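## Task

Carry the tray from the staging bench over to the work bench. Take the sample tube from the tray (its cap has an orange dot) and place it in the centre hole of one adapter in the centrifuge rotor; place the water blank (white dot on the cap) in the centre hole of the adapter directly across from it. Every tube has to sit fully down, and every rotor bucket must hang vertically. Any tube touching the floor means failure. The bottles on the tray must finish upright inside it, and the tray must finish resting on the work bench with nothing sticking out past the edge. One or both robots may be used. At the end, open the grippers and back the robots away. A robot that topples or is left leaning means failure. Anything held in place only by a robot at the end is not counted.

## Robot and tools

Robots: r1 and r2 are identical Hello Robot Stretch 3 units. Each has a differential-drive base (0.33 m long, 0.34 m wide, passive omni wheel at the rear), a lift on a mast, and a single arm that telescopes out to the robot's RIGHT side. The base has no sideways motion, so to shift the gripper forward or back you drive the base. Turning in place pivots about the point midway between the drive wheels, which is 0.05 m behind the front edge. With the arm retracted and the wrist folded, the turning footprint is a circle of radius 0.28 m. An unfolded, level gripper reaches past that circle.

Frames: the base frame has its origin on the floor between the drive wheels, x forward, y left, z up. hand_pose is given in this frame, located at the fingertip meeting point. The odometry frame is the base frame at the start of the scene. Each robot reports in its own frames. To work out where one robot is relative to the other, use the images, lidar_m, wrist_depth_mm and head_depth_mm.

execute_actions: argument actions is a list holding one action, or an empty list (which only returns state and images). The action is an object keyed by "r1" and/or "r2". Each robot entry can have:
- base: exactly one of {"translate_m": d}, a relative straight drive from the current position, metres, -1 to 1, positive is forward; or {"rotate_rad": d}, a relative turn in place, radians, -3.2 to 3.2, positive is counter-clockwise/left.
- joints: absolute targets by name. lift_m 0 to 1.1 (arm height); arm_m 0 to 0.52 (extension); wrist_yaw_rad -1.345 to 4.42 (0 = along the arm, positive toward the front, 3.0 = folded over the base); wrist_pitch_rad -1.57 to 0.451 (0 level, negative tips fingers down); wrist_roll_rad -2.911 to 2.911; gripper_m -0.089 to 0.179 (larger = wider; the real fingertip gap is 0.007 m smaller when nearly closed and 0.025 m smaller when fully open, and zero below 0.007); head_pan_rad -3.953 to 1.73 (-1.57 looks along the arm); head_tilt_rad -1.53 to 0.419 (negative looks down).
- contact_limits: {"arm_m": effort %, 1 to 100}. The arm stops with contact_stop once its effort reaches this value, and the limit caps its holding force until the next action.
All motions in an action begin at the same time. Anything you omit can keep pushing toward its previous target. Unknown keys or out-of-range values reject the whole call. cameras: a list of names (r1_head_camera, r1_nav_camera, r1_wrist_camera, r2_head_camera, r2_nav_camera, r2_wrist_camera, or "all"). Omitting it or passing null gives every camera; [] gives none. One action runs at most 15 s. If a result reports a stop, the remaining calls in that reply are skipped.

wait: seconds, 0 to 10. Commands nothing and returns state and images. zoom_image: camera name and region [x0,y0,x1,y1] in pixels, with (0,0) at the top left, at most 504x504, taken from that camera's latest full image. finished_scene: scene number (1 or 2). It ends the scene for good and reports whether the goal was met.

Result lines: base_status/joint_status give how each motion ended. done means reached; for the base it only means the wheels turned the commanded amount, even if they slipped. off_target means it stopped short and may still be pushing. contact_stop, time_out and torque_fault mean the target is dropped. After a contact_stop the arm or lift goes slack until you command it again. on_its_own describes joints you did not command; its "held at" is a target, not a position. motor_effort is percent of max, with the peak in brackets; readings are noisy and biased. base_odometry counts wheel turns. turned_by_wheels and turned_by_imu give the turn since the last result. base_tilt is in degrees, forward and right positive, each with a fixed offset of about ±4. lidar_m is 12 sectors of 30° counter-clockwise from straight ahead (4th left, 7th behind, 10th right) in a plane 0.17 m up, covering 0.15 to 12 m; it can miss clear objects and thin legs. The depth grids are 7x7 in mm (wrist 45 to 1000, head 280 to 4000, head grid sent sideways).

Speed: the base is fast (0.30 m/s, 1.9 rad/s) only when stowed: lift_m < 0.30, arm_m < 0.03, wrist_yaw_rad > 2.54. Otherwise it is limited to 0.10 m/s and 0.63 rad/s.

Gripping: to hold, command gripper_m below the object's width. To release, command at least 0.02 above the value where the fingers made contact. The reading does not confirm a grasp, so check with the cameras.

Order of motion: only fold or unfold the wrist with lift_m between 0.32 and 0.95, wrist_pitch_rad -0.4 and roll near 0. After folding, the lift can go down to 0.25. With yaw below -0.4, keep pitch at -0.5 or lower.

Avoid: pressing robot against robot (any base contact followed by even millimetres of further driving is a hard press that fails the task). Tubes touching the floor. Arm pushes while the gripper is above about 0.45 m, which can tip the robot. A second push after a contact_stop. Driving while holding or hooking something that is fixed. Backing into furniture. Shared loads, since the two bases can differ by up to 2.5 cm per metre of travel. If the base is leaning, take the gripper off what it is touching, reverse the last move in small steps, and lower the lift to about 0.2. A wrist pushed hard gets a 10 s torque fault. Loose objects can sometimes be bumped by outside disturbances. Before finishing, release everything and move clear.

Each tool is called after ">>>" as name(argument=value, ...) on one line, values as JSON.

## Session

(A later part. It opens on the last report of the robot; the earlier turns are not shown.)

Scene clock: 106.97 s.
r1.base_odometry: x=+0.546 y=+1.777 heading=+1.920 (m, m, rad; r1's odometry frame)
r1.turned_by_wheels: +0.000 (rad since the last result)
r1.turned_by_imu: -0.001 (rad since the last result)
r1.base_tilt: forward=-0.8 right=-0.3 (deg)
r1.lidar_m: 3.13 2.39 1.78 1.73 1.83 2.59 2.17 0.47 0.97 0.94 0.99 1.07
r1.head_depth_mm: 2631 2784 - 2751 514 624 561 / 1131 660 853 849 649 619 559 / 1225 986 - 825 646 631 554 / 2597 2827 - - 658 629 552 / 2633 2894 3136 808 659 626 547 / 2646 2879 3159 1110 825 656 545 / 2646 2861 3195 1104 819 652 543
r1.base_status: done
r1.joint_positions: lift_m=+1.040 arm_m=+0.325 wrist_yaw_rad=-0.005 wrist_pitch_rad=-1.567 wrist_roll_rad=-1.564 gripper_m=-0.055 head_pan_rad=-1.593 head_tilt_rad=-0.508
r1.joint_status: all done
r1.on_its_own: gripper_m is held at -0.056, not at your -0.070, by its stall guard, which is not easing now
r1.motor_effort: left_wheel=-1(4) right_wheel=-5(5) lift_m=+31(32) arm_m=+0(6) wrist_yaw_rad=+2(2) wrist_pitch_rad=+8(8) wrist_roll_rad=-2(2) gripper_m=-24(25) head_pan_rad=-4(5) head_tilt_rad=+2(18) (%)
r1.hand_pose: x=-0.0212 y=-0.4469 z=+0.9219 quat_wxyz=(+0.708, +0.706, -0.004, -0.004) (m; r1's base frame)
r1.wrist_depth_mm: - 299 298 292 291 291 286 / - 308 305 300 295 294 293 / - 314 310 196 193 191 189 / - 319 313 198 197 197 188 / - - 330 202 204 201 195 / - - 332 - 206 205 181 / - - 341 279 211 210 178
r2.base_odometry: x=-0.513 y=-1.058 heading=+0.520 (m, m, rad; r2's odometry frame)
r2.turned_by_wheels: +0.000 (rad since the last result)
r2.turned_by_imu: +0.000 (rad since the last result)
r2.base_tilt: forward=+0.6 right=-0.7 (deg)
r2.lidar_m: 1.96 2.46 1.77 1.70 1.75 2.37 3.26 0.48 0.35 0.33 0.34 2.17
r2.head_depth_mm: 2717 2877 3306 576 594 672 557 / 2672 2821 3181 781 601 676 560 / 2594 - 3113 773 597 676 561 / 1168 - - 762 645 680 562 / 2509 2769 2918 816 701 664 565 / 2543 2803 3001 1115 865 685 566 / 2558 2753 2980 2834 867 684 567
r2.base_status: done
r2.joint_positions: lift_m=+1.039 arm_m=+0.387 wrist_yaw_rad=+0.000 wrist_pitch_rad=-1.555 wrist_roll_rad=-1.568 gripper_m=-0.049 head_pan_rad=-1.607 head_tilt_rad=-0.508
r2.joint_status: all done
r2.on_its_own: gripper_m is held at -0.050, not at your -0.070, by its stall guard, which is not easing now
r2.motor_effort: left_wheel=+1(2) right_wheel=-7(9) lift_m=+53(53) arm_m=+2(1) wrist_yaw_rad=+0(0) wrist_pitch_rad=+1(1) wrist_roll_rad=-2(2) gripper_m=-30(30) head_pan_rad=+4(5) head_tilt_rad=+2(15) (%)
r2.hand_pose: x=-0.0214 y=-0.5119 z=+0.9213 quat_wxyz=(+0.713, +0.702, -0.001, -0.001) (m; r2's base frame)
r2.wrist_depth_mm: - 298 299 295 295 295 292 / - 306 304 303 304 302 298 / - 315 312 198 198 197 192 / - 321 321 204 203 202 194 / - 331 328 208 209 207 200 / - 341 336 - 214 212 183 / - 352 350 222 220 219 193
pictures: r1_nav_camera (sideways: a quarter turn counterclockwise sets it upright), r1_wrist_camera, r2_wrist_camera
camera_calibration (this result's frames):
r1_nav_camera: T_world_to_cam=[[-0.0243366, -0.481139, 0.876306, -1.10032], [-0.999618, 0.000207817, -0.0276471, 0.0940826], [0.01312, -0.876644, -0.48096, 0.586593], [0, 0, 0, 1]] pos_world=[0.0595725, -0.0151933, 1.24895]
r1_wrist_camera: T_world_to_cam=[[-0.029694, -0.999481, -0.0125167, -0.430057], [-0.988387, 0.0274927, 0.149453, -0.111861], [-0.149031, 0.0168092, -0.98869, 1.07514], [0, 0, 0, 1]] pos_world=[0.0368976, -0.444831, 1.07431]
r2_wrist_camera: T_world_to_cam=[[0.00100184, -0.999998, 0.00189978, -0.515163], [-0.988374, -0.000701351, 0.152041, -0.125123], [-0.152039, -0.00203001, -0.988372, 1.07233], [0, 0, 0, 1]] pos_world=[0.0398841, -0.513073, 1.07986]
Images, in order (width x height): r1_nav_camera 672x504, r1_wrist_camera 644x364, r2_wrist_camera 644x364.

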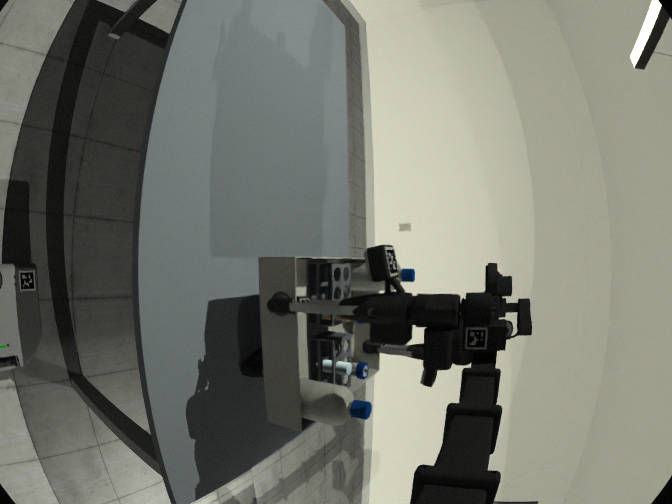

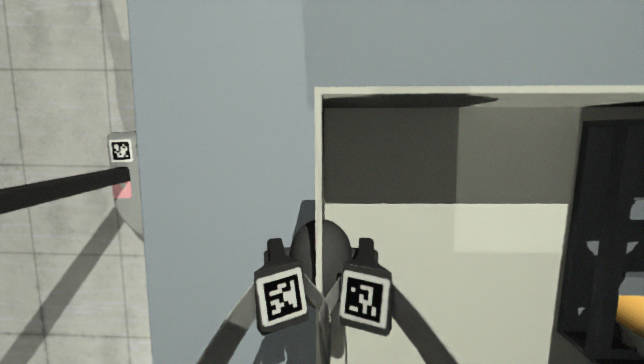

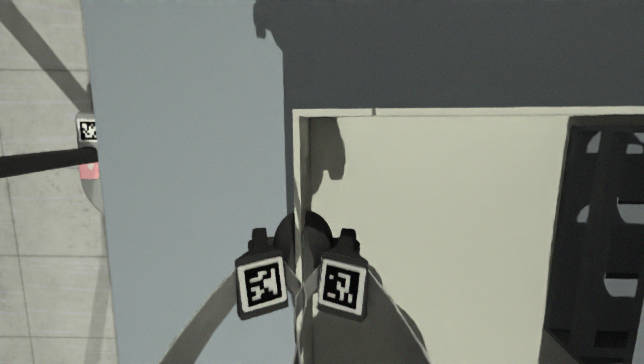

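>>> execute_actions(actions=[{"r1":{"base":{"rotate_rad":-0.02},"joints":{"arm_m":0.315,"gripper_m":-0.06,"wrist_roll_rad":-1.585}},"r2":{"joints":{"arm_m":0.38,"gripper_m":-0.06}}}], cameras=[])

>>> execute_actions(actions=[{"r1":{"base":{"translate_m":0.009}}}], cameras=[])

>>> execute_actions(actions=[{"r1":{"base":{"rotate_rad":-0.02},"joints":{"wrist_roll_rad":-1.605}}}], cameras=[])

>>> execute_actions(actions=[{"r1":{"base":{"translate_m":-0.491}},"r2":{"base":{"translate_m":0.5}}}], cameras=["r1_wrist_camera","r2_wrist_camera","r1_nav_camera"])

Scene clock: 113.03 s.
r1.base_odometry: x=+0.546 y=+1.777 heading=+1.900 (m, m, rad; r1's odometry frame)
r1.turned_by_wheels: -0.020 (rad since the last result)
r1.turned_by_imu: -0.020 (rad since the last result)
r1.base_tilt: forward=-0.7 right=-0.4 (deg)
r1.lidar_m: 3.13 2.43 1.79 1.73 1.82 2.53 2.16 0.47 0.98 0.94 0.99 1.07
r1.head_depth_mm: 2659 2772 3202 2866 520 623 561 / 2512 672 3145 830 648 618 558 / 1224 765 - 822 646 614 554 / 2590 2813 3026 - 642 628 551 / 2652 2862 3096 800 651 626 549 / 2644 2849 3124 1112 825 656 546 / 2660 2848 3124 1096 819 654 542
r1.base_status: done
r1.joint_positions: lift_m=+1.040 arm_m=+0.315 wrist_yaw_rad=-0.002 wrist_pitch_rad=-1.566 wrist_roll_rad=-1.580 gripper_m=-0.058 head_pan_rad=-1.593 head_tilt_rad=-0.508
r1.joint_status: all done
r1.motor_effort: left_wheel=+1(4) right_wheel=-4(9) lift_m=+32(31) arm_m=-3(4) wrist_yaw_rad=+1(3) wrist_pitch_rad=+8(9) wrist_roll_rad=-2(10) gripper_m=-5(55) head_pan_rad=-4(4) head_tilt_rad=+2(2) (%)
r1.hand_pose: x=-0.0213 y=-0.4374 z=+0.9219 quat_wxyz=(+0.708, +0.706, +0.003, +0.002) (m; r1's base frame)
r1.wrist_depth_mm: - 298 295 294 291 287 284 / - - 301 303 297 293 188 / - 314 308 302 194 192 189 / - 320 315 313 198 197 192 / - - 321 318 202 200 194 / - - 334 - 206 206 200 / - - 337 338 213 210 195
r2.base_odometry: x=-0.513 y=-1.058 heading=+0.520 (m, m, rad; r2's odometry frame)
r2.turned_by_wheels: +0.000 (rad since the last result)
r2.turned_by_imu: +0.000 (rad since the last result)
r2.base_tilt: forward=+0.8 right=-0.9 (deg)
r2.lidar_m: 1.96 2.46 1.78 1.70 1.76 2.37 3.26 0.48 0.35 0.33 0.34 2.17
r2.head_depth_mm: 2699 2865 3266 580 600 672 557 / 2687 2812 3183 798 602 674 559 / 2584 807 3140 775 599 678 562 / 1181 - - 782 643 677 562 / 2519 2789 2888 751 702 663 564 / 2556 2766 3030 1113 860 682 565 / 2537 2739 2946 2805 868 684 568
r2.base_status: not commanded
r2.joint_positions: lift_m=+1.039 arm_m=+0.380 wrist_yaw_rad=+0.002 wrist_pitch_rad=-1.554 wrist_roll_rad=-1.573 gripper_m=-0.059 head_pan_rad=-1.607 head_tilt_rad=-0.507
r2.joint_status: all done
r2.motor_effort: left_wheel=+1(1) right_wheel=-5(7) lift_m=+53(53) arm_m=+0(0) wrist_yaw_rad=+0(1) wrist_pitch_rad=+1(1) wrist_roll_rad=+2(2) gripper_m=-30(86) head_pan_rad=+5(5) head_tilt_rad=+3(2) (%)
r2.hand_pose: x=-0.0214 y=-0.5054 z=+0.9213 quat_wxyz=(+0.713, +0.701, +0.002, +0.001) (m; r2's base frame)
r2.wrist_depth_mm: - 298 297 296 294 294 293 / - 306 305 303 303 302 300 / - 313 314 199 198 197 192 / - 324 321 205 204 202 196 / - 331 327 208 209 208 201 / - 341 336 - 216 214 205 / - 352 348 225 222 220 191
pictures: none
No camera images: the call's "cameras" was empty. Leave "cameras" out to get every camera's image.

Scene clock: 114.60 s.
r1.base_odometry: x=+0.543 y=+1.786 heading=+1.900 (m, m, rad; r1's odometry frame)
r1.turned_by_wheels: +0.000 (rad since the last result)
r1.turned_by_imu: +0.000 (rad since the last result)
r1.base_tilt: forward=-0.8 right=-0.3 (deg)
r1.lidar_m: 3.12 2.43 1.78 1.73 1.83 2.53 2.17 0.47 0.98 0.95 0.99 1.06
r1.head_depth_mm: 2624 2776 3180 2874 517 623 561 / 2542 674 3159 852 650 619 557 / 1220 814 - 822 646 630 555 / 2573 2827 3009 - 658 631 551 / 2642 2865 3134 799 658 625 549 / 2628 2836 3149 1115 826 656 546 / 2636 2863 3158 1101 818 652 543
r1.base_status: done
r1.joint_positions: lift_m=+1.040 arm_m=+0.315 wrist_yaw_rad=-0.002 wrist_pitch_rad=-1.562 wrist_roll_rad=-1.580 gripper_m=-0.056 head_pan_rad=-1.593 head_tilt_rad=-0.508
r1.joint_status: not commanded
r1.motor_effort: left_wheel=-1(4) right_wheel=+0(3) lift_m=+32(32) arm_m=-3(3) wrist_yaw_rad=+2(1) wrist_pitch_rad=+5(8) wrist_roll_rad=-2(2) gripper_m=-22(22) head_pan_rad=-4(4) head_tilt_rad=+2(3) (%)
r1.hand_pose: x=-0.0213 y=-0.4385 z=+0.9218 quat_wxyz=(+0.710, +0.704, +0.003, +0.002) (m; r1's base frame)
r1.wrist_depth_mm: - 299 295 295 290 294 288 / - 306 300 298 297 291 293 / - 311 308 309 194 192 190 / - 319 317 311 197 196 193 / - - 326 204 203 201 196 / - - 328 - 205 206 200 / - - 343 338 215 211 186
r2.base_odometry: x=-0.513 y=-1.058 heading=+0.520 (m, m, rad; r2's odometry frame)
r2.turned_by_wheels: +0.000 (rad since the last result)
r2.turned_by_imu: +0.000 (rad since the last result)
r2.base_tilt: forward=+0.8 right=-0.8 (deg)
r2.lidar_m: 1.97 2.46 1.77 1.70 1.75 2.36 3.26 0.48 0.35 0.33 0.34 2.17
r2.head_depth_mm: 2676 2844 3226 577 597 674 560 / 2669 2831 3196 796 602 675 560 / 2610 802 3027 769 596 676 562 / 1187 - - 762 591 679 563 / 2513 2726 2914 813 700 661 565 / 2555 2786 3038 1118 864 682 566 / 2527 2751 2987 2843 867 687 566
r2.base_status: not commanded
r2.joint_positions: lift_m=+1.039 arm_m=+0.380 wrist_yaw_rad=+0.002 wrist_pitch_rad=-1.554 wrist_roll_rad=-1.573 gripper_m=-0.052 head_pan_rad=-1.607 head_tilt_rad=-0.507
r2.joint_status: not commanded
r2.on_its_own: gripper_m is held at -0.050, not at your -0.060, by its stall guard, which is still easing
r2.motor_effort: left_wheel=-1(1) right_wheel=-1(5) lift_m=+53(52) arm_m=+0(0) wrist_yaw_rad=-1(0) wrist_pitch_rad=+1(1) wrist_roll_rad=+2(2) gripper_m=-4(30) head_pan_rad=+5(5) head_tilt_rad=+2(2) (%)
r2.hand_pose: x=-0.0214 y=-0.5054 z=+0.9213 quat_wxyz=(+0.713, +0.701, +0.002, +0.001) (m; r2's base frame)
r2.wrist_depth_mm: - 299 296 297 296 295 293 / - 306 302 303 302 301 299 / - 312 313 201 199 197 192 / - 323 322 207 204 202 196 / - 331 330 210 209 208 201 / - 344 338 - 214 214 205 / - 350 346 223 222 220 204
pictures: none
No camera images: the call's "cameras" was empty. Leave "cameras" out to get every camera's image.

Scene clock: 115.17 s.
r1.base_odometry: x=+0.543 y=+1.786 heading=+1.880 (m, m, rad; r1's odometry frame)
r1.turned_by_wheels: -0.020 (rad since the last result)
r1.turned_by_imu: -0.020 (rad since the last result)
r1.base_tilt: forward=-0.7 right=-0.3 (deg)
r1.lidar_m: 3.13 2.48 1.80 1.73 1.81 2.49 2.17 0.47 0.98 0.95 0.98 1.06
r1.head_depth_mm: 2634 2805 3210 2896 517 641 562 / 2565 686 3138 828 651 636 558 / 1225 765 - 823 653 632 554 / 2586 2826 3005 - 643 636 552 / 2618 2848 3075 769 654 622 548 / 2615 2850 3106 2723 827 657 546 / 2607 2864 3121 1101 819 652 542
r1.base_status: done
r1.joint_positions: lift_m=+1.040 arm_m=+0.315 wrist_yaw_rad=-0.002 wrist_pitch_rad=-1.564 wrist_roll_rad=-1.600 gripper_m=-0.056 head_pan_rad=-1.593 head_tilt_rad=-0.508
r1.joint_status: all done
r1.motor_effort: left_wheel=+2(4) right_wheel=-5(6) lift_m=+31(32) arm_m=-3(3) wrist_yaw_rad=+1(1) wrist_pitch_rad=+7(7) wrist_roll_rad=-2(9) gripper_m=-20(20) head_pan_rad=-5(4) head_tilt_rad=+3(3) (%)
r1.hand_pose: x=-0.0213 y=-0.4379 z=+0.9219 quat_wxyz=(+0.709, +0.705, +0.010, +0.009) (m; r1's base frame)
r1.wrist_depth_mm: - 300 296 291 297 289 286 / - - 307 300 296 293 293 / - 315 310 303 193 192 190 / - 322 317 308 198 198 192 / - - 323 319 201 200 196 / - - 331 - 206 206 200 / - - 339 337 214 211 186
r2.base_odometry: x=-0.513 y=-1.058 heading=+0.520 (m, m, rad; r2's odometry frame)
r2.turned_by_wheels: +0.000 (rad since the last result)
r2.turned_by_imu: +0.000 (rad since the last result)
r2.base_tilt: forward=+0.6 right=-0.8 (deg)
r2.lidar_m: 1.97 2.46 1.77 1.70 1.75 2.36 3.27 0.48 0.35 0.33 0.34 2.16
r2.head_depth_mm: 2697 2843 3292 580 601 672 558 / 2681 2821 3177 798 602 675 560 / 2561 808 3151 778 600 678 562 / 1192 - - 780 644 677 562 / 2529 2775 2903 750 701 662 564 / 2573 2758 3003 1116 861 683 565 / 2569 2743 2988 2831 869 686 568
r2.base_status: not commanded
r2.joint_positions: lift_m=+1.039 arm_m=+0.380 wrist_yaw_rad=+0.002 wrist_pitch_rad=-1.554 wrist_roll_rad=-1.573 gripper_m=-0.049 head_pan_rad=-1.607 head_tilt_rad=-0.507
r2.joint_status: not commanded
r2.on_its_own: gripper_m is held at -0.050, not at your -0.060, by its stall guard, which is not easing now
r2.motor_effort: left_wheel=-1(1) right_wheel=-3(3) lift_m=+53(53) arm_m=+0(0) wrist_yaw_rad=+0(0) wrist_pitch_rad=+1(1) wrist_roll_rad=+2(2) gripper_m=-26(25) head_pan_rad=+5(5) head_tilt_rad=+2(2) (%)
r2.hand_pose: x=-0.0214 y=-0.5054 z=+0.9213 quat_wxyz=(+0.713, +0.701, +0.002, +0.001) (m; r2's base frame)
r2.wrist_depth_mm: - 300 298 297 296 294 291 / - 306 305 302 301 301 300 / - 313 313 199 198 197 192 / - 324 319 205 204 202 195 / - 331 330 209 209 208 200 / - 341 337 - 215 215 205 / - 353 347 224 222 220 191
pictures: none
No camera images: the call's "cameras" was empty. Leave "cameras" out to get every camera's image.

Scene clock: 121.40 s.
r1.base_odometry: x=+0.693 y=+1.318 heading=+1.880 (m, m, rad; r1's odometry frame)
r1.turned_by_wheels: +0.000 (rad since the last result)
r1.turned_by_imu: -0.001 (rad since the last result)
r1.base_tilt: forward=-0.6 right=-0.3 (deg)
r1.lidar_m: 1.54 2.48 1.79 1.73 1.81 2.48 1.69 1.91 3.15 0.33 0.30 1.34
r1.head_depth_mm: 2650 2797 3171 2862 514 1514 1363 / 2565 665 3114 835 649 1504 1360 / 1220 754 - 821 645 1495 1353 / 2578 2814 3029 - 649 1513 1343 / 2635 2874 3147 791 638 661 1300 / 2620 2862 3140 2735 825 656 546 / 2630 2850 3124 1102 820 652 543
r1.base_status: done
r1.joint_positions: lift_m=+1.040 arm_m=+0.315 wrist_yaw_rad=-0.003 wrist_pitch_rad=-1.566 wrist_roll_rad=-1.600 gripper_m=-0.056 head_pan_rad=-1.593 head_tilt_rad=-0.508
r1.joint_status: not commanded
r1.motor_effort: left_wheel=+3(4) right_wheel=-5(10) lift_m=+31(32) arm_m=+0(3) wrist_yaw_rad=+2(1) wrist_pitch_rad=+8(9) wrist_roll_rad=-2(2) gripper_m=-23(23) head_pan_rad=-5(5) head_tilt_rad=+3(3) (%)
r1.hand_pose: x=-0.0213 y=-0.4371 z=+0.9219 quat_wxyz=(+0.708, +0.706, +0.010, +0.009) (m; r1's base frame)
r1.wrist_depth_mm: - - 296 295 292 289 287 / - - 303 297 293 301 291 / - - - 197 194 192 189 / - - - - 198 197 193 / - - - - 202 202 195 / - - - - 208 206 198 / - - - - 212 212 182
r2.base_odometry: x=-0.079 y=-0.810 heading=+0.520 (m, m, rad; r2's odometry frame)
r2.turned_by_wheels: +0.000 (rad since the last result)
r2.turned_by_imu: +0.000 (rad since the last result)
r2.base_tilt: forward=+0.8 right=-0.7 (deg)
r2.lidar_m: 1.47 2.47 1.79 1.71 1.77 2.38 1.37 0.45 0.43 1.28 3.11 1.72
r2.head_depth_mm: 2698 2830 3256 575 589 1480 1350 / 2678 2792 3140 780 599 1530 1353 / 2588 794 3033 771 592 1539 1355 / 1195 - - 762 699 1528 1364 / 2522 2782 2971 813 700 1561 1361 / 2577 2739 2999 2690 2082 1637 1369 / 2559 2753 2946 2806 2091 1658 1369
r2.base_status: done
r2.joint_positions: lift_m=+1.039 arm_m=+0.380 wrist_yaw_rad=+0.000 wrist_pitch_rad=-1.554 wrist_roll_rad=-1.573 gripper_m=-0.049 head_pan_rad=-1.607 head_tilt_rad=-0.507
r2.joint_status: not commanded
r2.on_its_own: gripper_m is held at -0.050, not at your -0.060, by its stall guard, which is not easing now
r2.motor_effort: left_wheel=+0(4) right_wheel=-4(8) lift_m=+53(53) arm_m=+1(0) wrist_yaw_rad=+1(1) wrist_pitch_rad=+1(1) wrist_roll_rad=+2(2) gripper_m=-28(28) head_pan_rad=+4(5) head_tilt_rad=+2(2) (%)
r2.hand_pose: x=-0.0214 y=-0.5051 z=+0.9213 quat_wxyz=(+0.713, +0.702, +0.001, +0.001) (m; r2's base frame)
r2.wrist_depth_mm: - - - - - - - / - - - - - - - / - - - 200 198 196 192 / - - - 206 204 202 195 / - - - 208 209 208 200 / - - - - 215 213 186 / - - 568 224 221 220 187
pictures: r1_nav_camera (sideways: a quarter turn counterclockwise sets it upright), r1_wrist_camera, r2_wrist_camera
camera_calibration (this result's frames):
r1_nav_camera: T_world_to_cam=[[-0.0243334, -0.480994, 0.876386, -1.10042], [-0.999618, 0.000203368, -0.0276434, 0.0940778], [0.0131181, -0.876724, -0.480815, 0.586404], [0, 0, 0, 1]] pos_world=[0.0595723, -0.015202, 1.24895]
r1_wrist_camera: T_world_to_cam=[[0.00827261, -0.999891, -0.0122554, -0.419847], [-0.9887, -0.0100133, 0.149573, -0.12869], [-0.149679, 0.0108795, -0.988675, 1.07234], [0, 0, 0, 1]] pos_world=[0.0367448, -0.432757, 1.0743]
r2_wrist_camera: T_world_to_cam=[[0.00702662, -0.999973, 0.0021913, -0.508468], [-0.988339, -0.00661152, 0.152124, -0.12819], [-0.152106, -0.00323466, -0.988359, 1.07171], [0, 0, 0, 1]] pos_world=[0.0398907, -0.505835, 1.07985]
Images, in order (width x height): r1_nav_camera 672x504, r1_wrist_camera 644x364, r2_wrist_camera 644x364.

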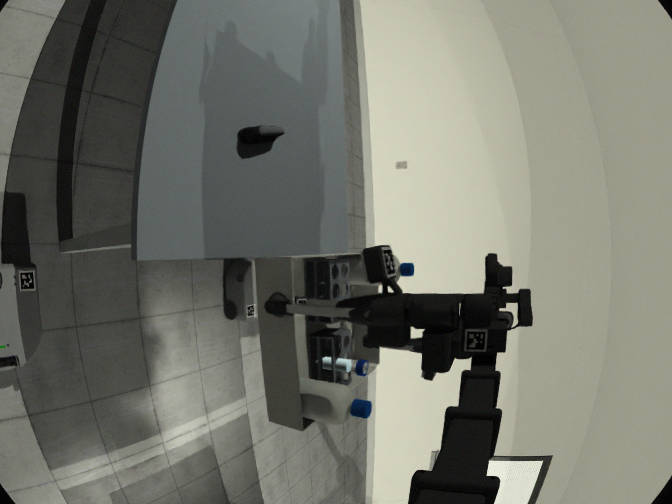

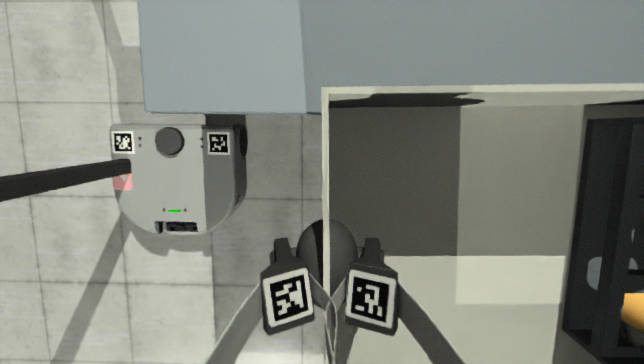

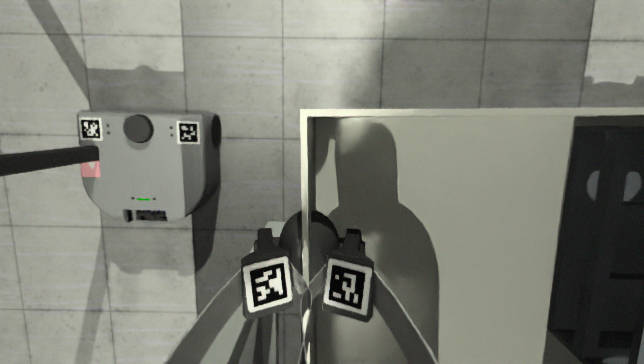

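>>> execute_actions(actions=[{"r2":{"base":{"rotate_rad":0.02},"joints":{"arm_m":0.37,"wrist_roll_rad":-1.55}}}], cameras=[])

>>> execute_actions(actions=[{"r1":{"base":{"translate_m":-0.7}},"r2":{"base":{"translate_m":0.7}}}], cameras=["r1_wrist_camera","r2_wrist_camera","r2_nav_camera"])

Scene clock: 123.53 s.
r1.base_odometry: x=+0.693 y=+1.318 heading=+1.880 (m, m, rad; r1's odometry frame)
r1.turned_by_wheels: +0.000 (rad since the last result)
r1.turned_by_imu: +0.000 (rad since the last result)
r1.base_tilt: forward=-0.8 right=-0.2 (deg)
r1.lidar_m: 1.54 2.49 1.79 1.74 1.81 2.48 1.69 1.91 3.17 0.33 0.30 1.34
r1.head_depth_mm: 2643 2799 3256 2842 520 1516 1363 / 2568 674 3169 853 649 1549 1356 / 1209 800 - 822 649 1539 1348 / 2580 2813 3009 - 658 1534 1340 / 2639 2850 3162 788 657 724 1301 / 2625 2860 3148 2704 826 655 546 / 2624 2857 3095 1101 819 653 543
r1.base_status: not commanded
r1.joint_positions: lift_m=+1.040 arm_m=+0.315 wrist_yaw_rad=-0.004 wrist_pitch_rad=-1.555 wrist_roll_rad=-1.598 gripper_m=-0.056 head_pan_rad=-1.593 head_tilt_rad=-0.508
r1.joint_status: not commanded
r1.motor_effort: left_wheel=+1(2) right_wheel=-1(5) lift_m=+31(31) arm_m=-1(0) wrist_yaw_rad=+2(2) wrist_pitch_rad=+2(8) wrist_roll_rad=-3(3) gripper_m=-21(23) head_pan_rad=-5(4) head_tilt_rad=+3(2) (%)
r1.hand_pose: x=-0.0213 y=-0.4401 z=+0.9217 quat_wxyz=(+0.712, +0.702, +0.009, +0.008) (m; r1's base frame)
r1.wrist_depth_mm: - 296 291 292 291 294 289 / - 303 303 300 294 299 295 / - - - 305 193 193 190 / - - - - 198 197 192 / - - - - 200 202 196 / - - - - 208 207 201 / - - - - 214 213 186
r2.base_odometry: x=-0.079 y=-0.810 heading=+0.540 (m, m, rad; r2's odometry frame)
r2.turned_by_wheels: +0.020 (rad since the last result)
r2.turned_by_imu: +0.020 (rad since the last result)
r2.base_tilt: forward=+0.6 right=-0.8 (deg)
r2.lidar_m: 1.47 2.42 1.77 1.71 1.77 2.43 1.27 0.44 0.43 1.28 3.14 1.73
r2.head_depth_mm: 2632 2826 3209 566 577 1537 1341 / 2641 2759 3089 777 588 1537 1359 / 1131 797 905 782 582 1546 1361 / 1204 - - 773 687 1506 1361 / 2525 2760 2955 762 677 1558 1369 / 2567 2770 2997 2699 2084 1654 1368 / 2561 2728 2952 2846 2106 1654 1363
r2.base_status: done
r2.joint_positions: lift_m=+1.039 arm_m=+0.370 wrist_yaw_rad=-0.002 wrist_pitch_rad=-1.554 wrist_roll_rad=-1.551 gripper_m=-0.049 head_pan_rad=-1.607 head_tilt_rad=-0.507
r2.joint_status: all done
r2.on_its_own: gripper_m is held at -0.050, not at your -0.060, by its stall guard, which is not easing now
r2.motor_effort: left_wheel=-4(7) right_wheel=+4(6) lift_m=+53(52) arm_m=-1(1) wrist_yaw_rad=+1(2) wrist_pitch_rad=+1(1) wrist_roll_rad=+1(7) gripper_m=-24(27) head_pan_rad=+5(5) head_tilt_rad=+2(2) (%)
r2.hand_pose: x=-0.0213 y=-0.4955 z=+0.9213 quat_wxyz=(+0.713, +0.701, -0.007, -0.008) (m; r2's base frame)
r2.wrist_depth_mm: - - - - - - - / - - - - - - - / - - - - 199 198 196 / - - - 208 204 203 197 / - - - 209 210 209 202 / - - - - 215 214 206 / - - 982 226 221 219 209
pictures: none
No camera images: the call's "cameras" was empty. Leave "cameras" out to get every camera's image.

Scene clock: 131.97 s.
r1.base_odometry: x=+0.906 y=+0.652 heading=+1.880 (m, m, rad; r1's odometry frame)
r1.turned_by_wheels: +0.000 (rad since the last result)
r1.turned_by_imu: -0.001 (rad since the last result)
r1.base_tilt: forward=-0.7 right=-0.3 (deg)
r1.lidar_m: 2.24 2.45 1.81 1.75 1.81 2.48 2.41 1.00 1.35 1.29 1.23 0.84
r1.head_depth_mm: 2663 2833 3239 2898 520 1511 1367 / 2600 672 3194 852 650 1549 1359 / 1219 763 - 824 650 1540 1347 / 2558 2836 3029 - 659 1530 1341 / 2624 2846 3124 788 658 1522 1334 / 2619 2867 3133 2741 2007 1601 1327 / 2641 2854 3102 2690 1999 1585 1318
r1.base_status: done
r1.joint_positions: lift_m=+1.040 arm_m=+0.315 wrist_yaw_rad=-0.004 wrist_pitch_rad=-1.555 wrist_roll_rad=-1.598 gripper_m=-0.056 head_pan_rad=-1.593 head_tilt_rad=-0.508
r1.joint_status: not commanded
r1.motor_effort: left_wheel=+0(3) right_wheel=-1(4) lift_m=+32(31) arm_m=-1(0) wrist_yaw_rad=+2(3) wrist_pitch_rad=+2(2) wrist_roll_rad=-2(2) gripper_m=-20(20) head_pan_rad=-5(4) head_tilt_rad=+3(2) (%)
r1.hand_pose: x=-0.0213 y=-0.4401 z=+0.9217 quat_wxyz=(+0.712, +0.702, +0.009, +0.008) (m; r1's base frame)
r1.wrist_depth_mm: - - - - - - - / - - - - - - - / - - - - 194 193 191 / - - - - 199 197 194 / - - - - 203 203 197 / - - - - 207 209 201 / - - - - 214 214 185
r2.base_odometry: x=+0.521 y=-0.450 heading=+0.540 (m, m, rad; r2's odometry frame)
r2.turned_by_wheels: +0.000 (rad since the last result)
r2.turned_by_imu: -0.002 (rad since the last result)
r2.base_tilt: forward=+0.7 right=-1.0 (deg)
r2.lidar_m: 1.22 2.44 1.78 1.71 1.77 2.43 1.27 1.04 1.40 1.28 1.20 0.80
r2.head_depth_mm: 2667 2800 3215 567 577 1630 1345 / 2682 2789 3147 775 587 1635 1347 / 1129 798 909 781 582 1546 1354 / 1200 - - 772 686 1513 1366 / 2501 2741 2960 768 688 1555 1367 / 2548 2754 3019 2660 2088 1660 1365 / 2569 2738 2953 2830 2077 1660 1364
r2.base_status: done
r2.joint_positions: lift_m=+1.039 arm_m=+0.370 wrist_yaw_rad=-0.002 wrist_pitch_rad=-1.554 wrist_roll_rad=-1.551 gripper_m=-0.049 head_pan_rad=-1.607 head_tilt_rad=-0.507
r2.joint_status: not commanded
r2.on_its_own: gripper_m is held at -0.050, not at your -0.060, by its stall guard, which is not easing now
r2.motor_effort: left_wheel=-4(5) right_wheel=+3(12) lift_m=+53(53) arm_m=-1(1) wrist_yaw_rad=+1(1) wrist_pitch_rad=+1(1) wrist_roll_rad=+1(1) gripper_m=-24(25) head_pan_rad=+5(5) head_tilt_rad=+2(3) (%)
r2.hand_pose: x=-0.0213 y=-0.4955 z=+0.9213 quat_wxyz=(+0.713, +0.701, -0.007, -0.008) (m; r2's base frame)
r2.wrist_depth_mm: - - - - - - - / - - - - - - - / - - - - 200 199 194 / - - - 206 203 203 197 / - - - 210 210 208 202 / - - - - 215 214 206 / - - - 225 221 220 209
pictures: r1_wrist_camera, r2_nav_camera (sideways: a quarter turn counterclockwise sets it upright), r2_wrist_camera
camera_calibration (this result's frames):
r1_wrist_camera: T_world_to_cam=[[0.00557979, -0.999984, -0.000556134, -0.433733], [-0.988717, -0.00560017, 0.149689, -0.126829], [-0.14969, -0.000285375, -0.988733, 1.06727], [0, 0, 0, 1]] pos_world=[0.0367811, -0.434132, 1.07399]
r2_nav_camera: T_world_to_cam=[[0.00510687, -0.455037, 0.890458, -1.11999], [-0.999987, -0.00244924, 0.00448344, 0.051697], [0.000140812, -0.890469, -0.455044, 0.552143], [0, 0, 0, 1]] pos_world=[0.0573382, -0.0178453, 1.24832]
r2_wrist_camera: T_world_to_cam=[[-0.0165864, -0.999859, 0.00274535, -0.49983], [-0.988271, 0.0168109, 0.151782, -0.116167], [-0.151807, -0.000195634, -0.98841, 1.0733], [0, 0, 0, 1]] pos_world=[0.0398392, -0.497597, 1.07986]
Images, in order (width x height): r1_wrist_camera 644x364, r2_nav_camera 672x504, r2_wrist_camera 644x364.

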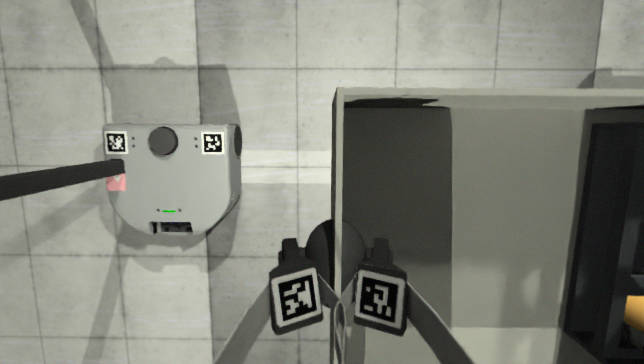

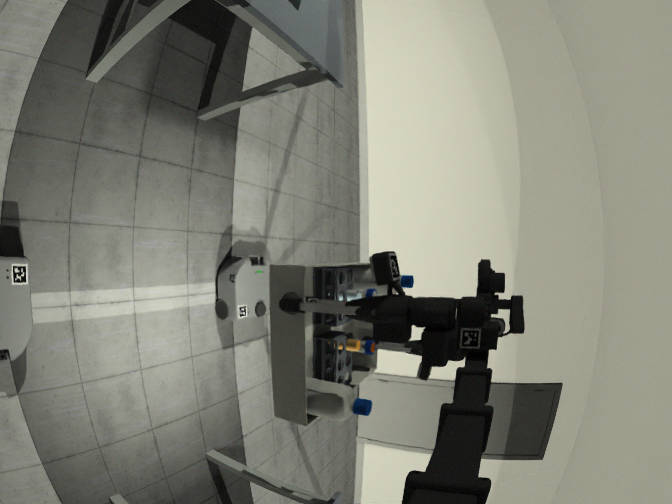

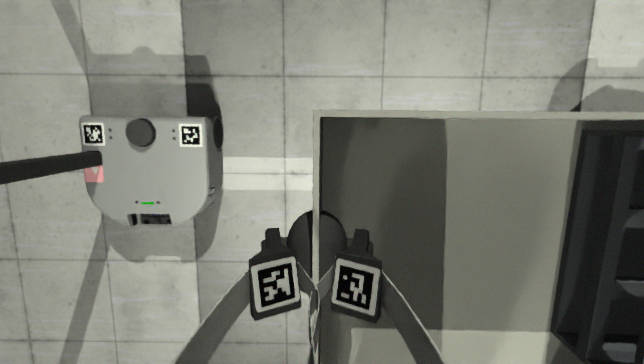

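>>> execute_actions(actions=[{"r1":{"base":{"translate_m":-0.8},"joints":{"head_pan_rad":-2.2}},"r2":{"base":{"translate_m":0.8},"joints":{"head_pan_rad":-1.0}}}], cameras=["r1_wrist_camera","r2_wrist_camera","r2_nav_camera","r1_nav_camera"])

Scene clock: 142.77 s.
r1.base_odometry: x=+1.150 y=-0.110 heading=+1.880 (m, m, rad; r1's odometry frame)
r1.turned_by_wheels: +0.000 (rad since the last result)
r1.turned_by_imu: -0.001 (rad since the last result)
r1.base_tilt: forward=-0.8 right=-0.3 (deg)
r1.lidar_m: 1.62 2.44 1.81 1.74 1.80 2.47 1.61 1.35 0.33 0.95 3.16 1.86
r1.head_depth_mm: 3971 - - - - - 1295 / 3777 - - - - - 1323 / 3484 3846 - - - 650 598 / 3228 3528 - - - 656 552 / 3030 3341 - - 750 660 549 / 2856 3058 - 524 541 637 546 / 2715 2874 - 786 619 618 1284
r1.base_status: done
r1.joint_positions: lift_m=+1.040 arm_m=+0.315 wrist_yaw_rad=-0.004 wrist_pitch_rad=-1.555 wrist_roll_rad=-1.598 gripper_m=-0.056 head_pan_rad=-2.193 head_tilt_rad=-0.508
r1.joint_status: all done
r1.motor_effort: left_wheel=+1(0) right_wheel=-2(6) lift_m=+32(32) arm_m=-1(1) wrist_yaw_rad=+2(2) wrist_pitch_rad=+2(2) wrist_roll_rad=-3(2) gripper_m=-19(20) head_pan_rad=-5(51) head_tilt_rad=+3(3) (%)
r1.hand_pose: x=-0.0213 y=-0.4401 z=+0.9217 quat_wxyz=(+0.712, +0.702, +0.009, +0.008) (m; r1's base frame)
r1.wrist_depth_mm: - - - - - - - / - - - - - - - / - - - - 194 192 191 / - - - - 199 197 194 / - - - 612 203 201 198 / - - 339 - 207 209 198 / - - 343 337 215 213 186
r2.base_odometry: x=+1.208 y=-0.039 heading=+0.539 (m, m, rad; r2's odometry frame)
r2.turned_by_wheels: +0.000 (rad since the last result)
r2.turned_by_imu: -0.002 (rad since the last result)
r2.base_tilt: forward=+0.9 right=-0.9 (deg)
r2.lidar_m: 1.20 2.44 1.78 1.72 1.78 2.41 1.81 2.03 3.13 0.31 0.33 0.45
r2.head_depth_mm: 2578 2776 2945 2721 818 675 558 / 2669 2886 3090 2739 785 676 560 / 2866 3018 3317 1154 855 675 561 / 2953 3179 3461 1160 858 680 562 / 3125 3344 3620 1159 860 684 565 / 3291 3574 3801 1168 866 683 579 / 3459 3788 - 1183 867 686 612
r2.base_status: done
r2.joint_positions: lift_m=+1.039 arm_m=+0.370 wrist_yaw_rad=-0.002 wrist_pitch_rad=-1.554 wrist_roll_rad=-1.551 gripper_m=-0.049 head_pan_rad=-1.007 head_tilt_rad=-0.507
r2.joint_status: all done
r2.on_its_own: gripper_m is held at -0.050, not at your -0.060, by its stall guard, which is not easing now
r2.motor_effort: left_wheel=-4(4) right_wheel=+2(11) lift_m=+52(53) arm_m=-1(1) wrist_yaw_rad=+1(0) wrist_pitch_rad=+1(1) wrist_roll_rad=+1(1) gripper_m=-25(26) head_pan_rad=+5(48) head_tilt_rad=+1(2) (%)
r2.hand_pose: x=-0.0213 y=-0.4955 z=+0.9213 quat_wxyz=(+0.713, +0.701, -0.007, -0.008) (m; r2's base frame)
r2.wrist_depth_mm: - 299 295 296 295 288 291 / - 305 304 301 301 302 299 / - 314 312 308 199 199 195 / - 321 322 207 204 203 197 / - 331 328 210 209 209 203 / - - - - 215 215 206 / - - - 225 221 220 208
pictures: r1_nav_camera (sideways: a quarter turn counterclockwise sets it upright), r1_wrist_camera, r2_nav_camera (sideways: a quarter turn counterclockwise sets it upright), r2_wrist_camera
camera_calibration (this result's frames):
r1_nav_camera: T_world_to_cam=[[-0.291489, -0.383331, 0.876408, -1.09882], [-0.825143, 0.564248, -0.0276424, 0.0930122], [-0.483915, -0.73122, -0.480775, 0.589383], [0, 0, 0, 1]] pos_world=[0.0416653, -0.0427266, 1.24895]
r1_wrist_camera: T_world_to_cam=[[0.0055877, -0.999984, -0.000556136, -0.433733], [-0.988717, -0.00560799, 0.149689, -0.126833], [-0.14969, -0.000286556, -0.988733, 1.06727], [0, 0, 0, 1]] pos_world=[0.0367809, -0.434131, 1.07399]
r2_nav_camera: T_world_to_cam=[[0.260937, -0.3728, 0.890467, -1.12156], [-0.824248, -0.566211, 0.00448425, 0.050624], [0.502521, -0.735136, -0.455025, 0.549054], [0, 0, 0, 1]] pos_world=[0.0584732, 0.0141737, 1.24832]
r2_wrist_camera: T_world_to_cam=[[-0.016577, -0.999859, 0.00274535, -0.499817], [-0.988271, 0.0168017, 0.151782, -0.116172], [-0.151807, -0.000197051, -0.98841, 1.0733], [0, 0, 0, 1]] pos_world=[0.0398391, -0.497583, 1.07986]
Images, in order (width x height): r1_nav_camera 672x504, r1_wrist_camera 644x364, r2_nav_camera 672x504, r2_wrist_camera 644x364.

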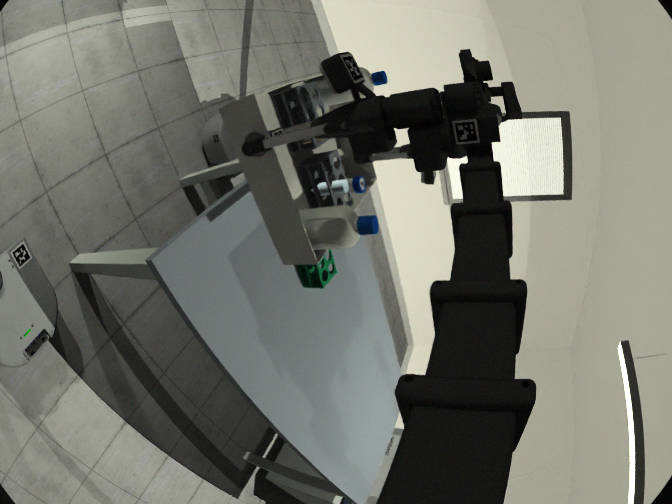

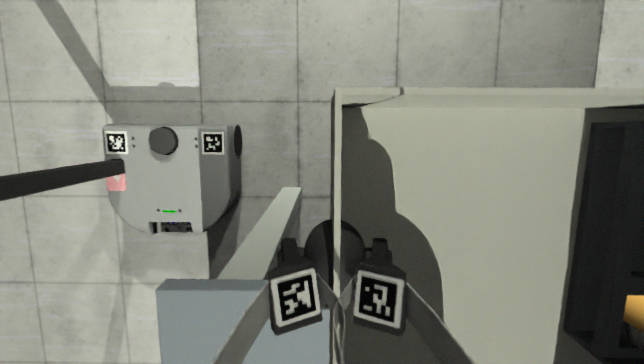

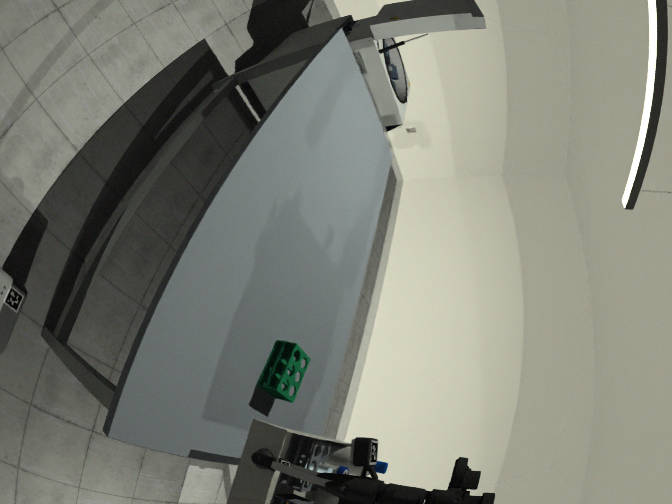

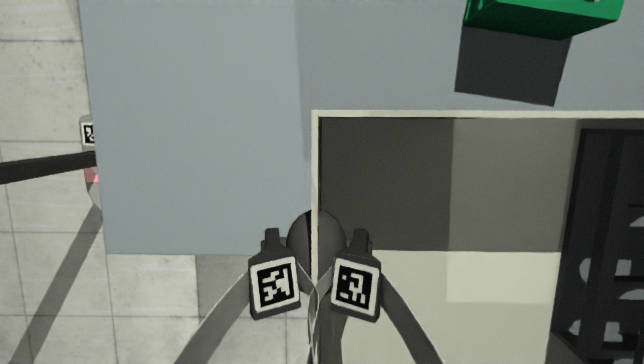

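>>> execute_actions(actions=[{"r1":{"base":{"translate_m":-0.95},"joints":{"lift_m":1.06,"head_pan_rad":-1.6}},"r2":{"base":{"translate_m":0.95},"joints":{"lift_m":1.06}}}], cameras=["r1_wrist_camera","r2_wrist_camera","r2_nav_camera","r1_nav_camera"])

>>> execute_actions(actions=[{"r1":{"joints":{"lift_m":0.94}},"r2":{"joints":{"lift_m":0.94}}}], cameras=["r1_wrist_camera","r2_wrist_camera","r1_nav_camera"])

Scene clock: 155.30 s.
r1.base_odometry: x=+1.439 y=-1.015 heading=+1.881 (m, m, rad; r1's odometry frame)
r1.turned_by_wheels: +0.000 (rad since the last result)
r1.turned_by_imu: -0.001 (rad since the last result)
r1.base_tilt: forward=-0.7 right=-0.3 (deg)
r1.lidar_m: 2.58 2.48 1.81 1.74 1.80 2.46 1.09 0.69 0.99 0.95 0.99 0.83
r1.head_depth_mm: 2646 - 3240 760 510 659 561 / 2595 694 3166 705 548 654 558 / 1166 - - 783 633 650 555 / 1210 2817 - - 652 646 551 / 2637 2821 3116 718 622 642 548 / 2628 2879 3105 1065 826 657 546 / 2612 2846 3146 1103 818 652 543
r1.base_status: done
r1.joint_positions: lift_m=+1.060 arm_m=+0.315 wrist_yaw_rad=-0.004 wrist_pitch_rad=-1.557 wrist_roll_rad=-1.598 gripper_m=-0.056 head_pan_rad=-1.607 head_tilt_rad=-0.508
r1.joint_status: all done
r1.motor_effort: left_wheel=+2(2) right_wheel=-2(6) lift_m=+31(29) arm_m=-1(0) wrist_yaw_rad=+2(3) wrist_pitch_rad=+3(3) wrist_roll_rad=-2(2) gripper_m=-20(19) head_pan_rad=+5(50) head_tilt_rad=+3(2) (%)
r1.hand_pose: x=-0.0213 y=-0.4395 z=+0.9418 quat_wxyz=(+0.712, +0.702, +0.009, +0.008) (m; r1's base frame)
r1.wrist_depth_mm: - - 310 311 310 307 308 / - - 325 317 314 318 310 / - - 332 322 194 193 191 / - 341 334 336 198 200 193 / - - 346 271 204 202 196 / - - 351 - 208 207 200 / - - 361 359 213 212 185
r2.base_odometry: x=+2.023 y=+0.449 heading=+0.539 (m, m, rad; r2's odometry frame)
r2.turned_by_wheels: +0.000 (rad since the last result)
r2.turned_by_imu: -0.002 (rad since the last result)
r2.base_tilt: forward=+0.7 right=-1.0 (deg)
r2.lidar_m: 2.48 2.46 1.79 1.72 1.78 2.42 2.76 0.44 0.32 0.31 0.32 0.44
r2.head_depth_mm: 2564 2731 2949 2734 848 672 558 / 2695 2897 3088 2727 851 674 559 / 2813 2983 3305 1149 855 676 561 / 2935 3180 3456 2758 860 680 563 / 3123 3378 3630 1330 858 682 563 / 3236 3509 3661 1150 1142 682 567 / 2975 3080 3267 1196 1020 684 612
r2.base_status: done
r2.joint_positions: lift_m=+1.059 arm_m=+0.370 wrist_yaw_rad=-0.002 wrist_pitch_rad=-1.554 wrist_roll_rad=-1.551 gripper_m=-0.049 head_pan_rad=-1.007 head_tilt_rad=-0.507
r2.joint_status: all done
r2.on_its_own: gripper_m is held at -0.050, not at your -0.060, by its stall guard, which is not easing now
r2.motor_effort: left_wheel=-2(4) right_wheel=+1(9) lift_m=+52(54) arm_m=-1(1) wrist_yaw_rad=+1(2) wrist_pitch_rad=+1(1) wrist_roll_rad=+1(1) gripper_m=-25(25) head_pan_rad=+5(4) head_tilt_rad=+2(2) (%)
r2.hand_pose: x=-0.0213 y=-0.4955 z=+0.9413 quat_wxyz=(+0.713, +0.701, -0.007, -0.008) (m; r2's base frame)
r2.wrist_depth_mm: - 314 316 314 314 311 311 / - 324 326 323 323 320 319 / - 333 333 326 199 198 196 / - 342 339 207 204 203 196 / - 353 349 210 209 208 202 / - 364 359 - 215 214 204 / - 374 370 223 222 220 207
pictures: r1_nav_camera (sideways: a quarter turn counterclockwise sets it upright), r1_wrist_camera, r2_nav_camera (sideways: a quarter turn counterclockwise sets it upright), r2_wrist_camera
camera_calibration (this result's frames):
r1_nav_camera: T_world_to_cam=[[-0.031032, -0.480566, 0.87641, -1.10041], [-0.999518, 0.0141314, -0.0276423, 0.0940758], [0.00089903, -0.876845, -0.480773, 0.586423], [0, 0, 0, 1]] pos_world=[0.0593551, -0.0159483, 1.24895]
r1_wrist_camera: T_world_to_cam=[[0.00559506, -0.99998, -0.00282685, -0.430999], [-0.988719, -0.00595514, 0.149667, -0.129963], [-0.149681, 0.00195756, -0.988732, 1.0881], [0, 0, 0, 1]] pos_world=[0.0367817, -0.433894, 1.09407]
r2_nav_camera: T_world_to_cam=[[0.260944, -0.372789, 0.89047, -1.12157], [-0.824233, -0.566233, 0.00448446, 0.0506236], [0.502542, -0.735125, -0.45502, 0.549047], [0, 0, 0, 1]] pos_world=[0.058473, 0.0141748, 1.24832]
r2_wrist_camera: T_world_to_cam=[[-0.0165652, -0.999859, 0.00272461, -0.499817], [-0.988271, 0.0167868, 0.151783, -0.119216], [-0.151807, -0.000178345, -0.98841, 1.09307], [0, 0, 0, 1]] pos_world=[0.039839, -0.497551, 1.09986]
Images, in order (width x height): r1_nav_camera 672x504, r1_wrist_camera 644x364, r2_nav_camera 672x504, r2_wrist_camera 644x364.

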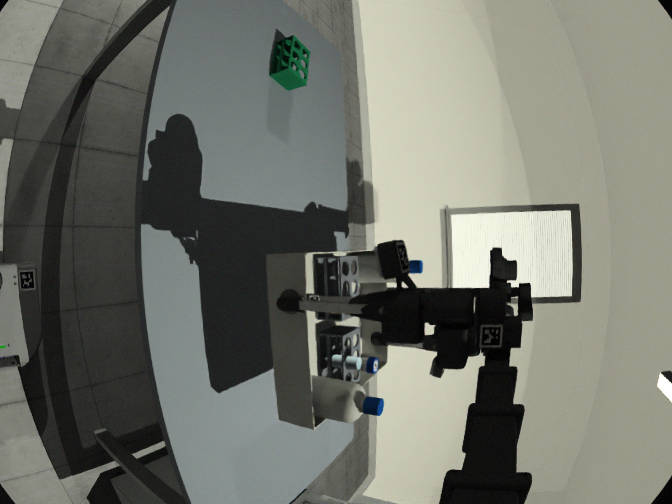

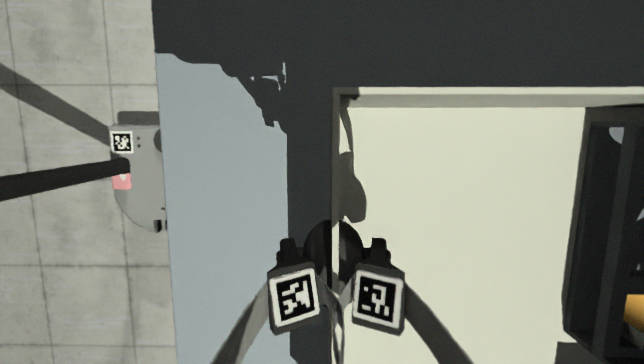

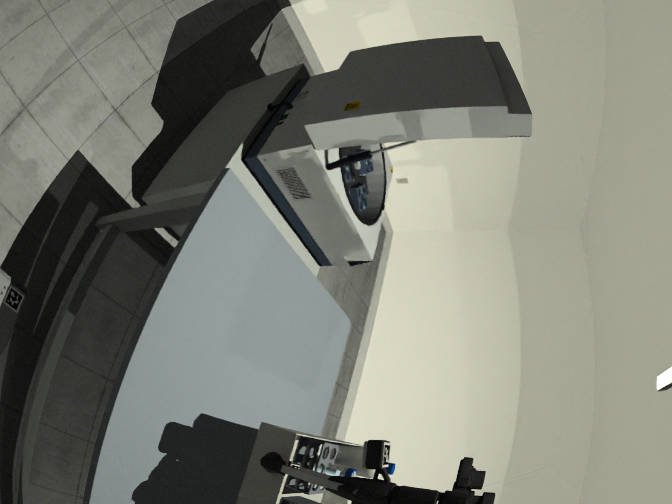

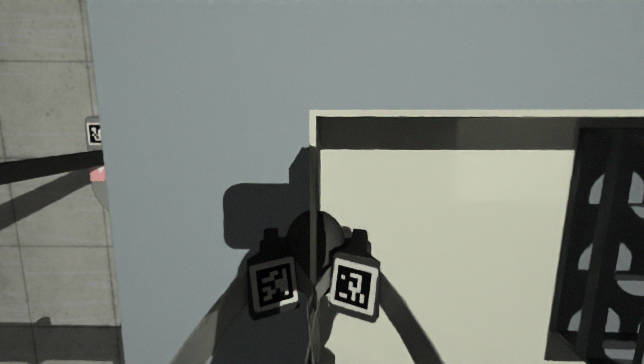

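Scene clock: 157.23 s.
r1.base_odometry: x=+1.439 y=-1.015 heading=+1.881 (m, m, rad; r1's odometry frame)
r1.turned_by_wheels: +0.000 (rad since the last result)
r1.turned_by_imu: +0.000 (rad since the last result)
r1.base_tilt: forward=-0.8 right=-0.3 (deg)
r1.lidar_m: 2.57 2.49 1.80 1.74 1.80 2.46 1.09 0.69 0.99 0.95 0.99 0.83
r1.head_depth_mm: 2667 2898 3203 3122 - 574 554 / 2610 2888 750 - 709 585 558 / 1202 1262 749 - 737 593 555 / 2648 2766 3103 - - 590 551 / 2638 2876 3149 1069 723 585 549 / 2635 2863 3110 1112 824 657 546 / 2617 2836 3129 1101 817 653 542
r1.base_status: not commanded
r1.joint_positions: lift_m=+0.940 arm_m=+0.315 wrist_yaw_rad=-0.004 wrist_pitch_rad=-1.557 wrist_roll_rad=-1.598 gripper_m=-0.056 head_pan_rad=-1.607 head_tilt_rad=-0.508
r1.joint_status: all done
r1.motor_effort: left_wheel=+1(1) right_wheel=-1(3) lift_m=+26(27) arm_m=-1(1) wrist_yaw_rad=+3(3) wrist_pitch_rad=+4(3) wrist_roll_rad=-3(3) gripper_m=-21(19) head_pan_rad=+5(5) head_tilt_rad=+2(2) (%)
r1.hand_pose: x=-0.0213 y=-0.4395 z=+0.8220 quat_wxyz=(+0.712, +0.702, +0.009, +0.008) (m; r1's base frame)
r1.wrist_depth_mm: 565 201 200 199 198 198 198 / 935 207 205 203 202 201 200 / 943 211 208 207 193 193 191 / 987 214 215 212 198 198 192 / - 219 220 203 203 201 196 / - 228 225 - 207 207 201 / - 231 232 230 213 213 185
r2.base_odometry: x=+2.023 y=+0.449 heading=+0.539 (m, m, rad; r2's odometry frame)
r2.turned_by_wheels: +0.000 (rad since the last result)
r2.turned_by_imu: +0.000 (rad since the last result)
r2.base_tilt: forward=+0.7 right=-0.9 (deg)
r2.lidar_m: 2.48 2.47 1.80 1.72 1.78 2.44 2.75 0.44 0.32 0.31 0.32 0.44
r2.head_depth_mm: 2581 2752 2972 2770 846 674 558 / 2648 2903 3114 2779 848 676 560 / 2794 3055 3256 1156 853 676 562 / 2959 3174 3452 2806 857 680 564 / 3066 3356 3675 1333 858 683 564 / 3215 3446 3691 1154 1136 684 567 / 2930 3105 3176 1191 1018 688 612
r2.base_status: not commanded
r2.joint_positions: lift_m=+0.940 arm_m=+0.370 wrist_yaw_rad=-0.002 wrist_pitch_rad=-1.554 wrist_roll_rad=-1.551 gripper_m=-0.049 head_pan_rad=-1.007 head_tilt_rad=-0.507
r2.joint_status: all done
r2.on_its_own: gripper_m is held at -0.050, not at your -0.060, by its stall guard, which is not easing now
r2.motor_effort: left_wheel=-3(3) right_wheel=+1(1) lift_m=+25(49) arm_m=-1(1) wrist_yaw_rad=+1(1) wrist_pitch_rad=+1(1) wrist_roll_rad=+1(1) gripper_m=-25(25) head_pan_rad=+5(5) head_tilt_rad=+2(2) (%)
r2.hand_pose: x=-0.0213 y=-0.4955 z=+0.8224 quat_wxyz=(+0.713, +0.701, -0.007, -0.008) (m; r2's base frame)
r2.wrist_depth_mm: 206 205 204 204 203 202 202 / 210 211 210 209 208 207 206 / 216 216 215 212 200 198 196 / 222 221 220 207 203 203 197 / 228 229 227 209 209 208 201 / 235 234 234 - 214 215 205 / 243 240 239 224 222 221 199
pictures: r1_nav_camera (sideways: a quarter turn counterclockwise sets it upright), r1_wrist_camera, r2_wrist_camera
camera_calibration (this result's frames):
r1_nav_camera: T_world_to_cam=[[-0.0310087, -0.480567, 0.87641, -1.10041], [-0.999519, 0.0140829, -0.0276423, 0.0940758], [0.000941573, -0.876845, -0.480773, 0.586423], [0, 0, 0, 1]] pos_world=[0.0593559, -0.0159457, 1.24895]
r1_wrist_camera: T_world_to_cam=[[0.00559282, -0.99998, -0.00293222, -0.431223], [-0.988719, -0.00596869, 0.149666, -0.112048], [-0.149681, 0.00206209, -0.988732, 0.969758], [0, 0, 0, 1]] pos_world=[0.0367818, -0.433883, 0.974336]
r2_wrist_camera: T_world_to_cam=[[-0.0165661, -0.999859, 0.00271174, -0.499474], [-0.988271, 0.0167857, 0.151783, -0.101174], [-0.151807, -0.000165487, -0.98841, 0.975587], [0, 0, 0, 1]] pos_world=[0.039839, -0.497544, 0.980991]
Images, in order (width x height): r1_nav_camera 672x504, r1_wrist_camera 644x364, r2_wrist_camera 644x364.

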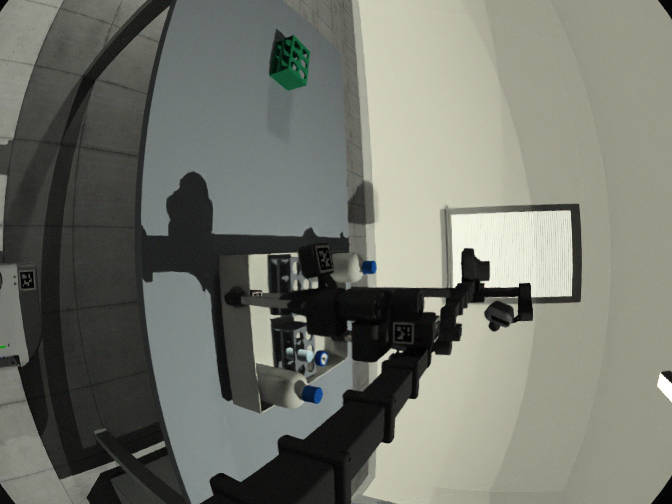

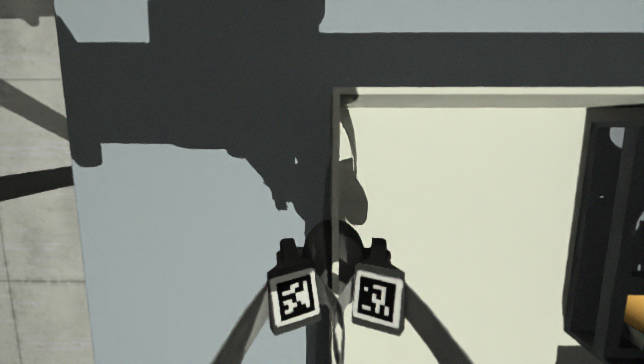

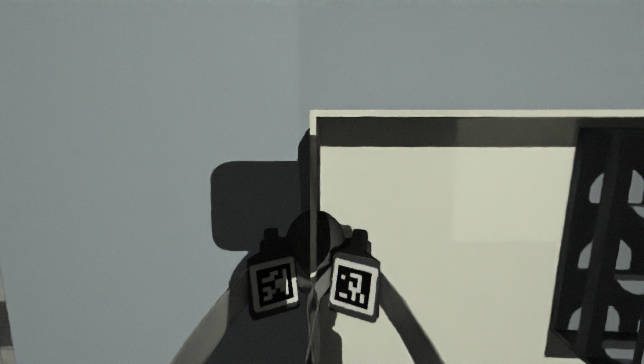

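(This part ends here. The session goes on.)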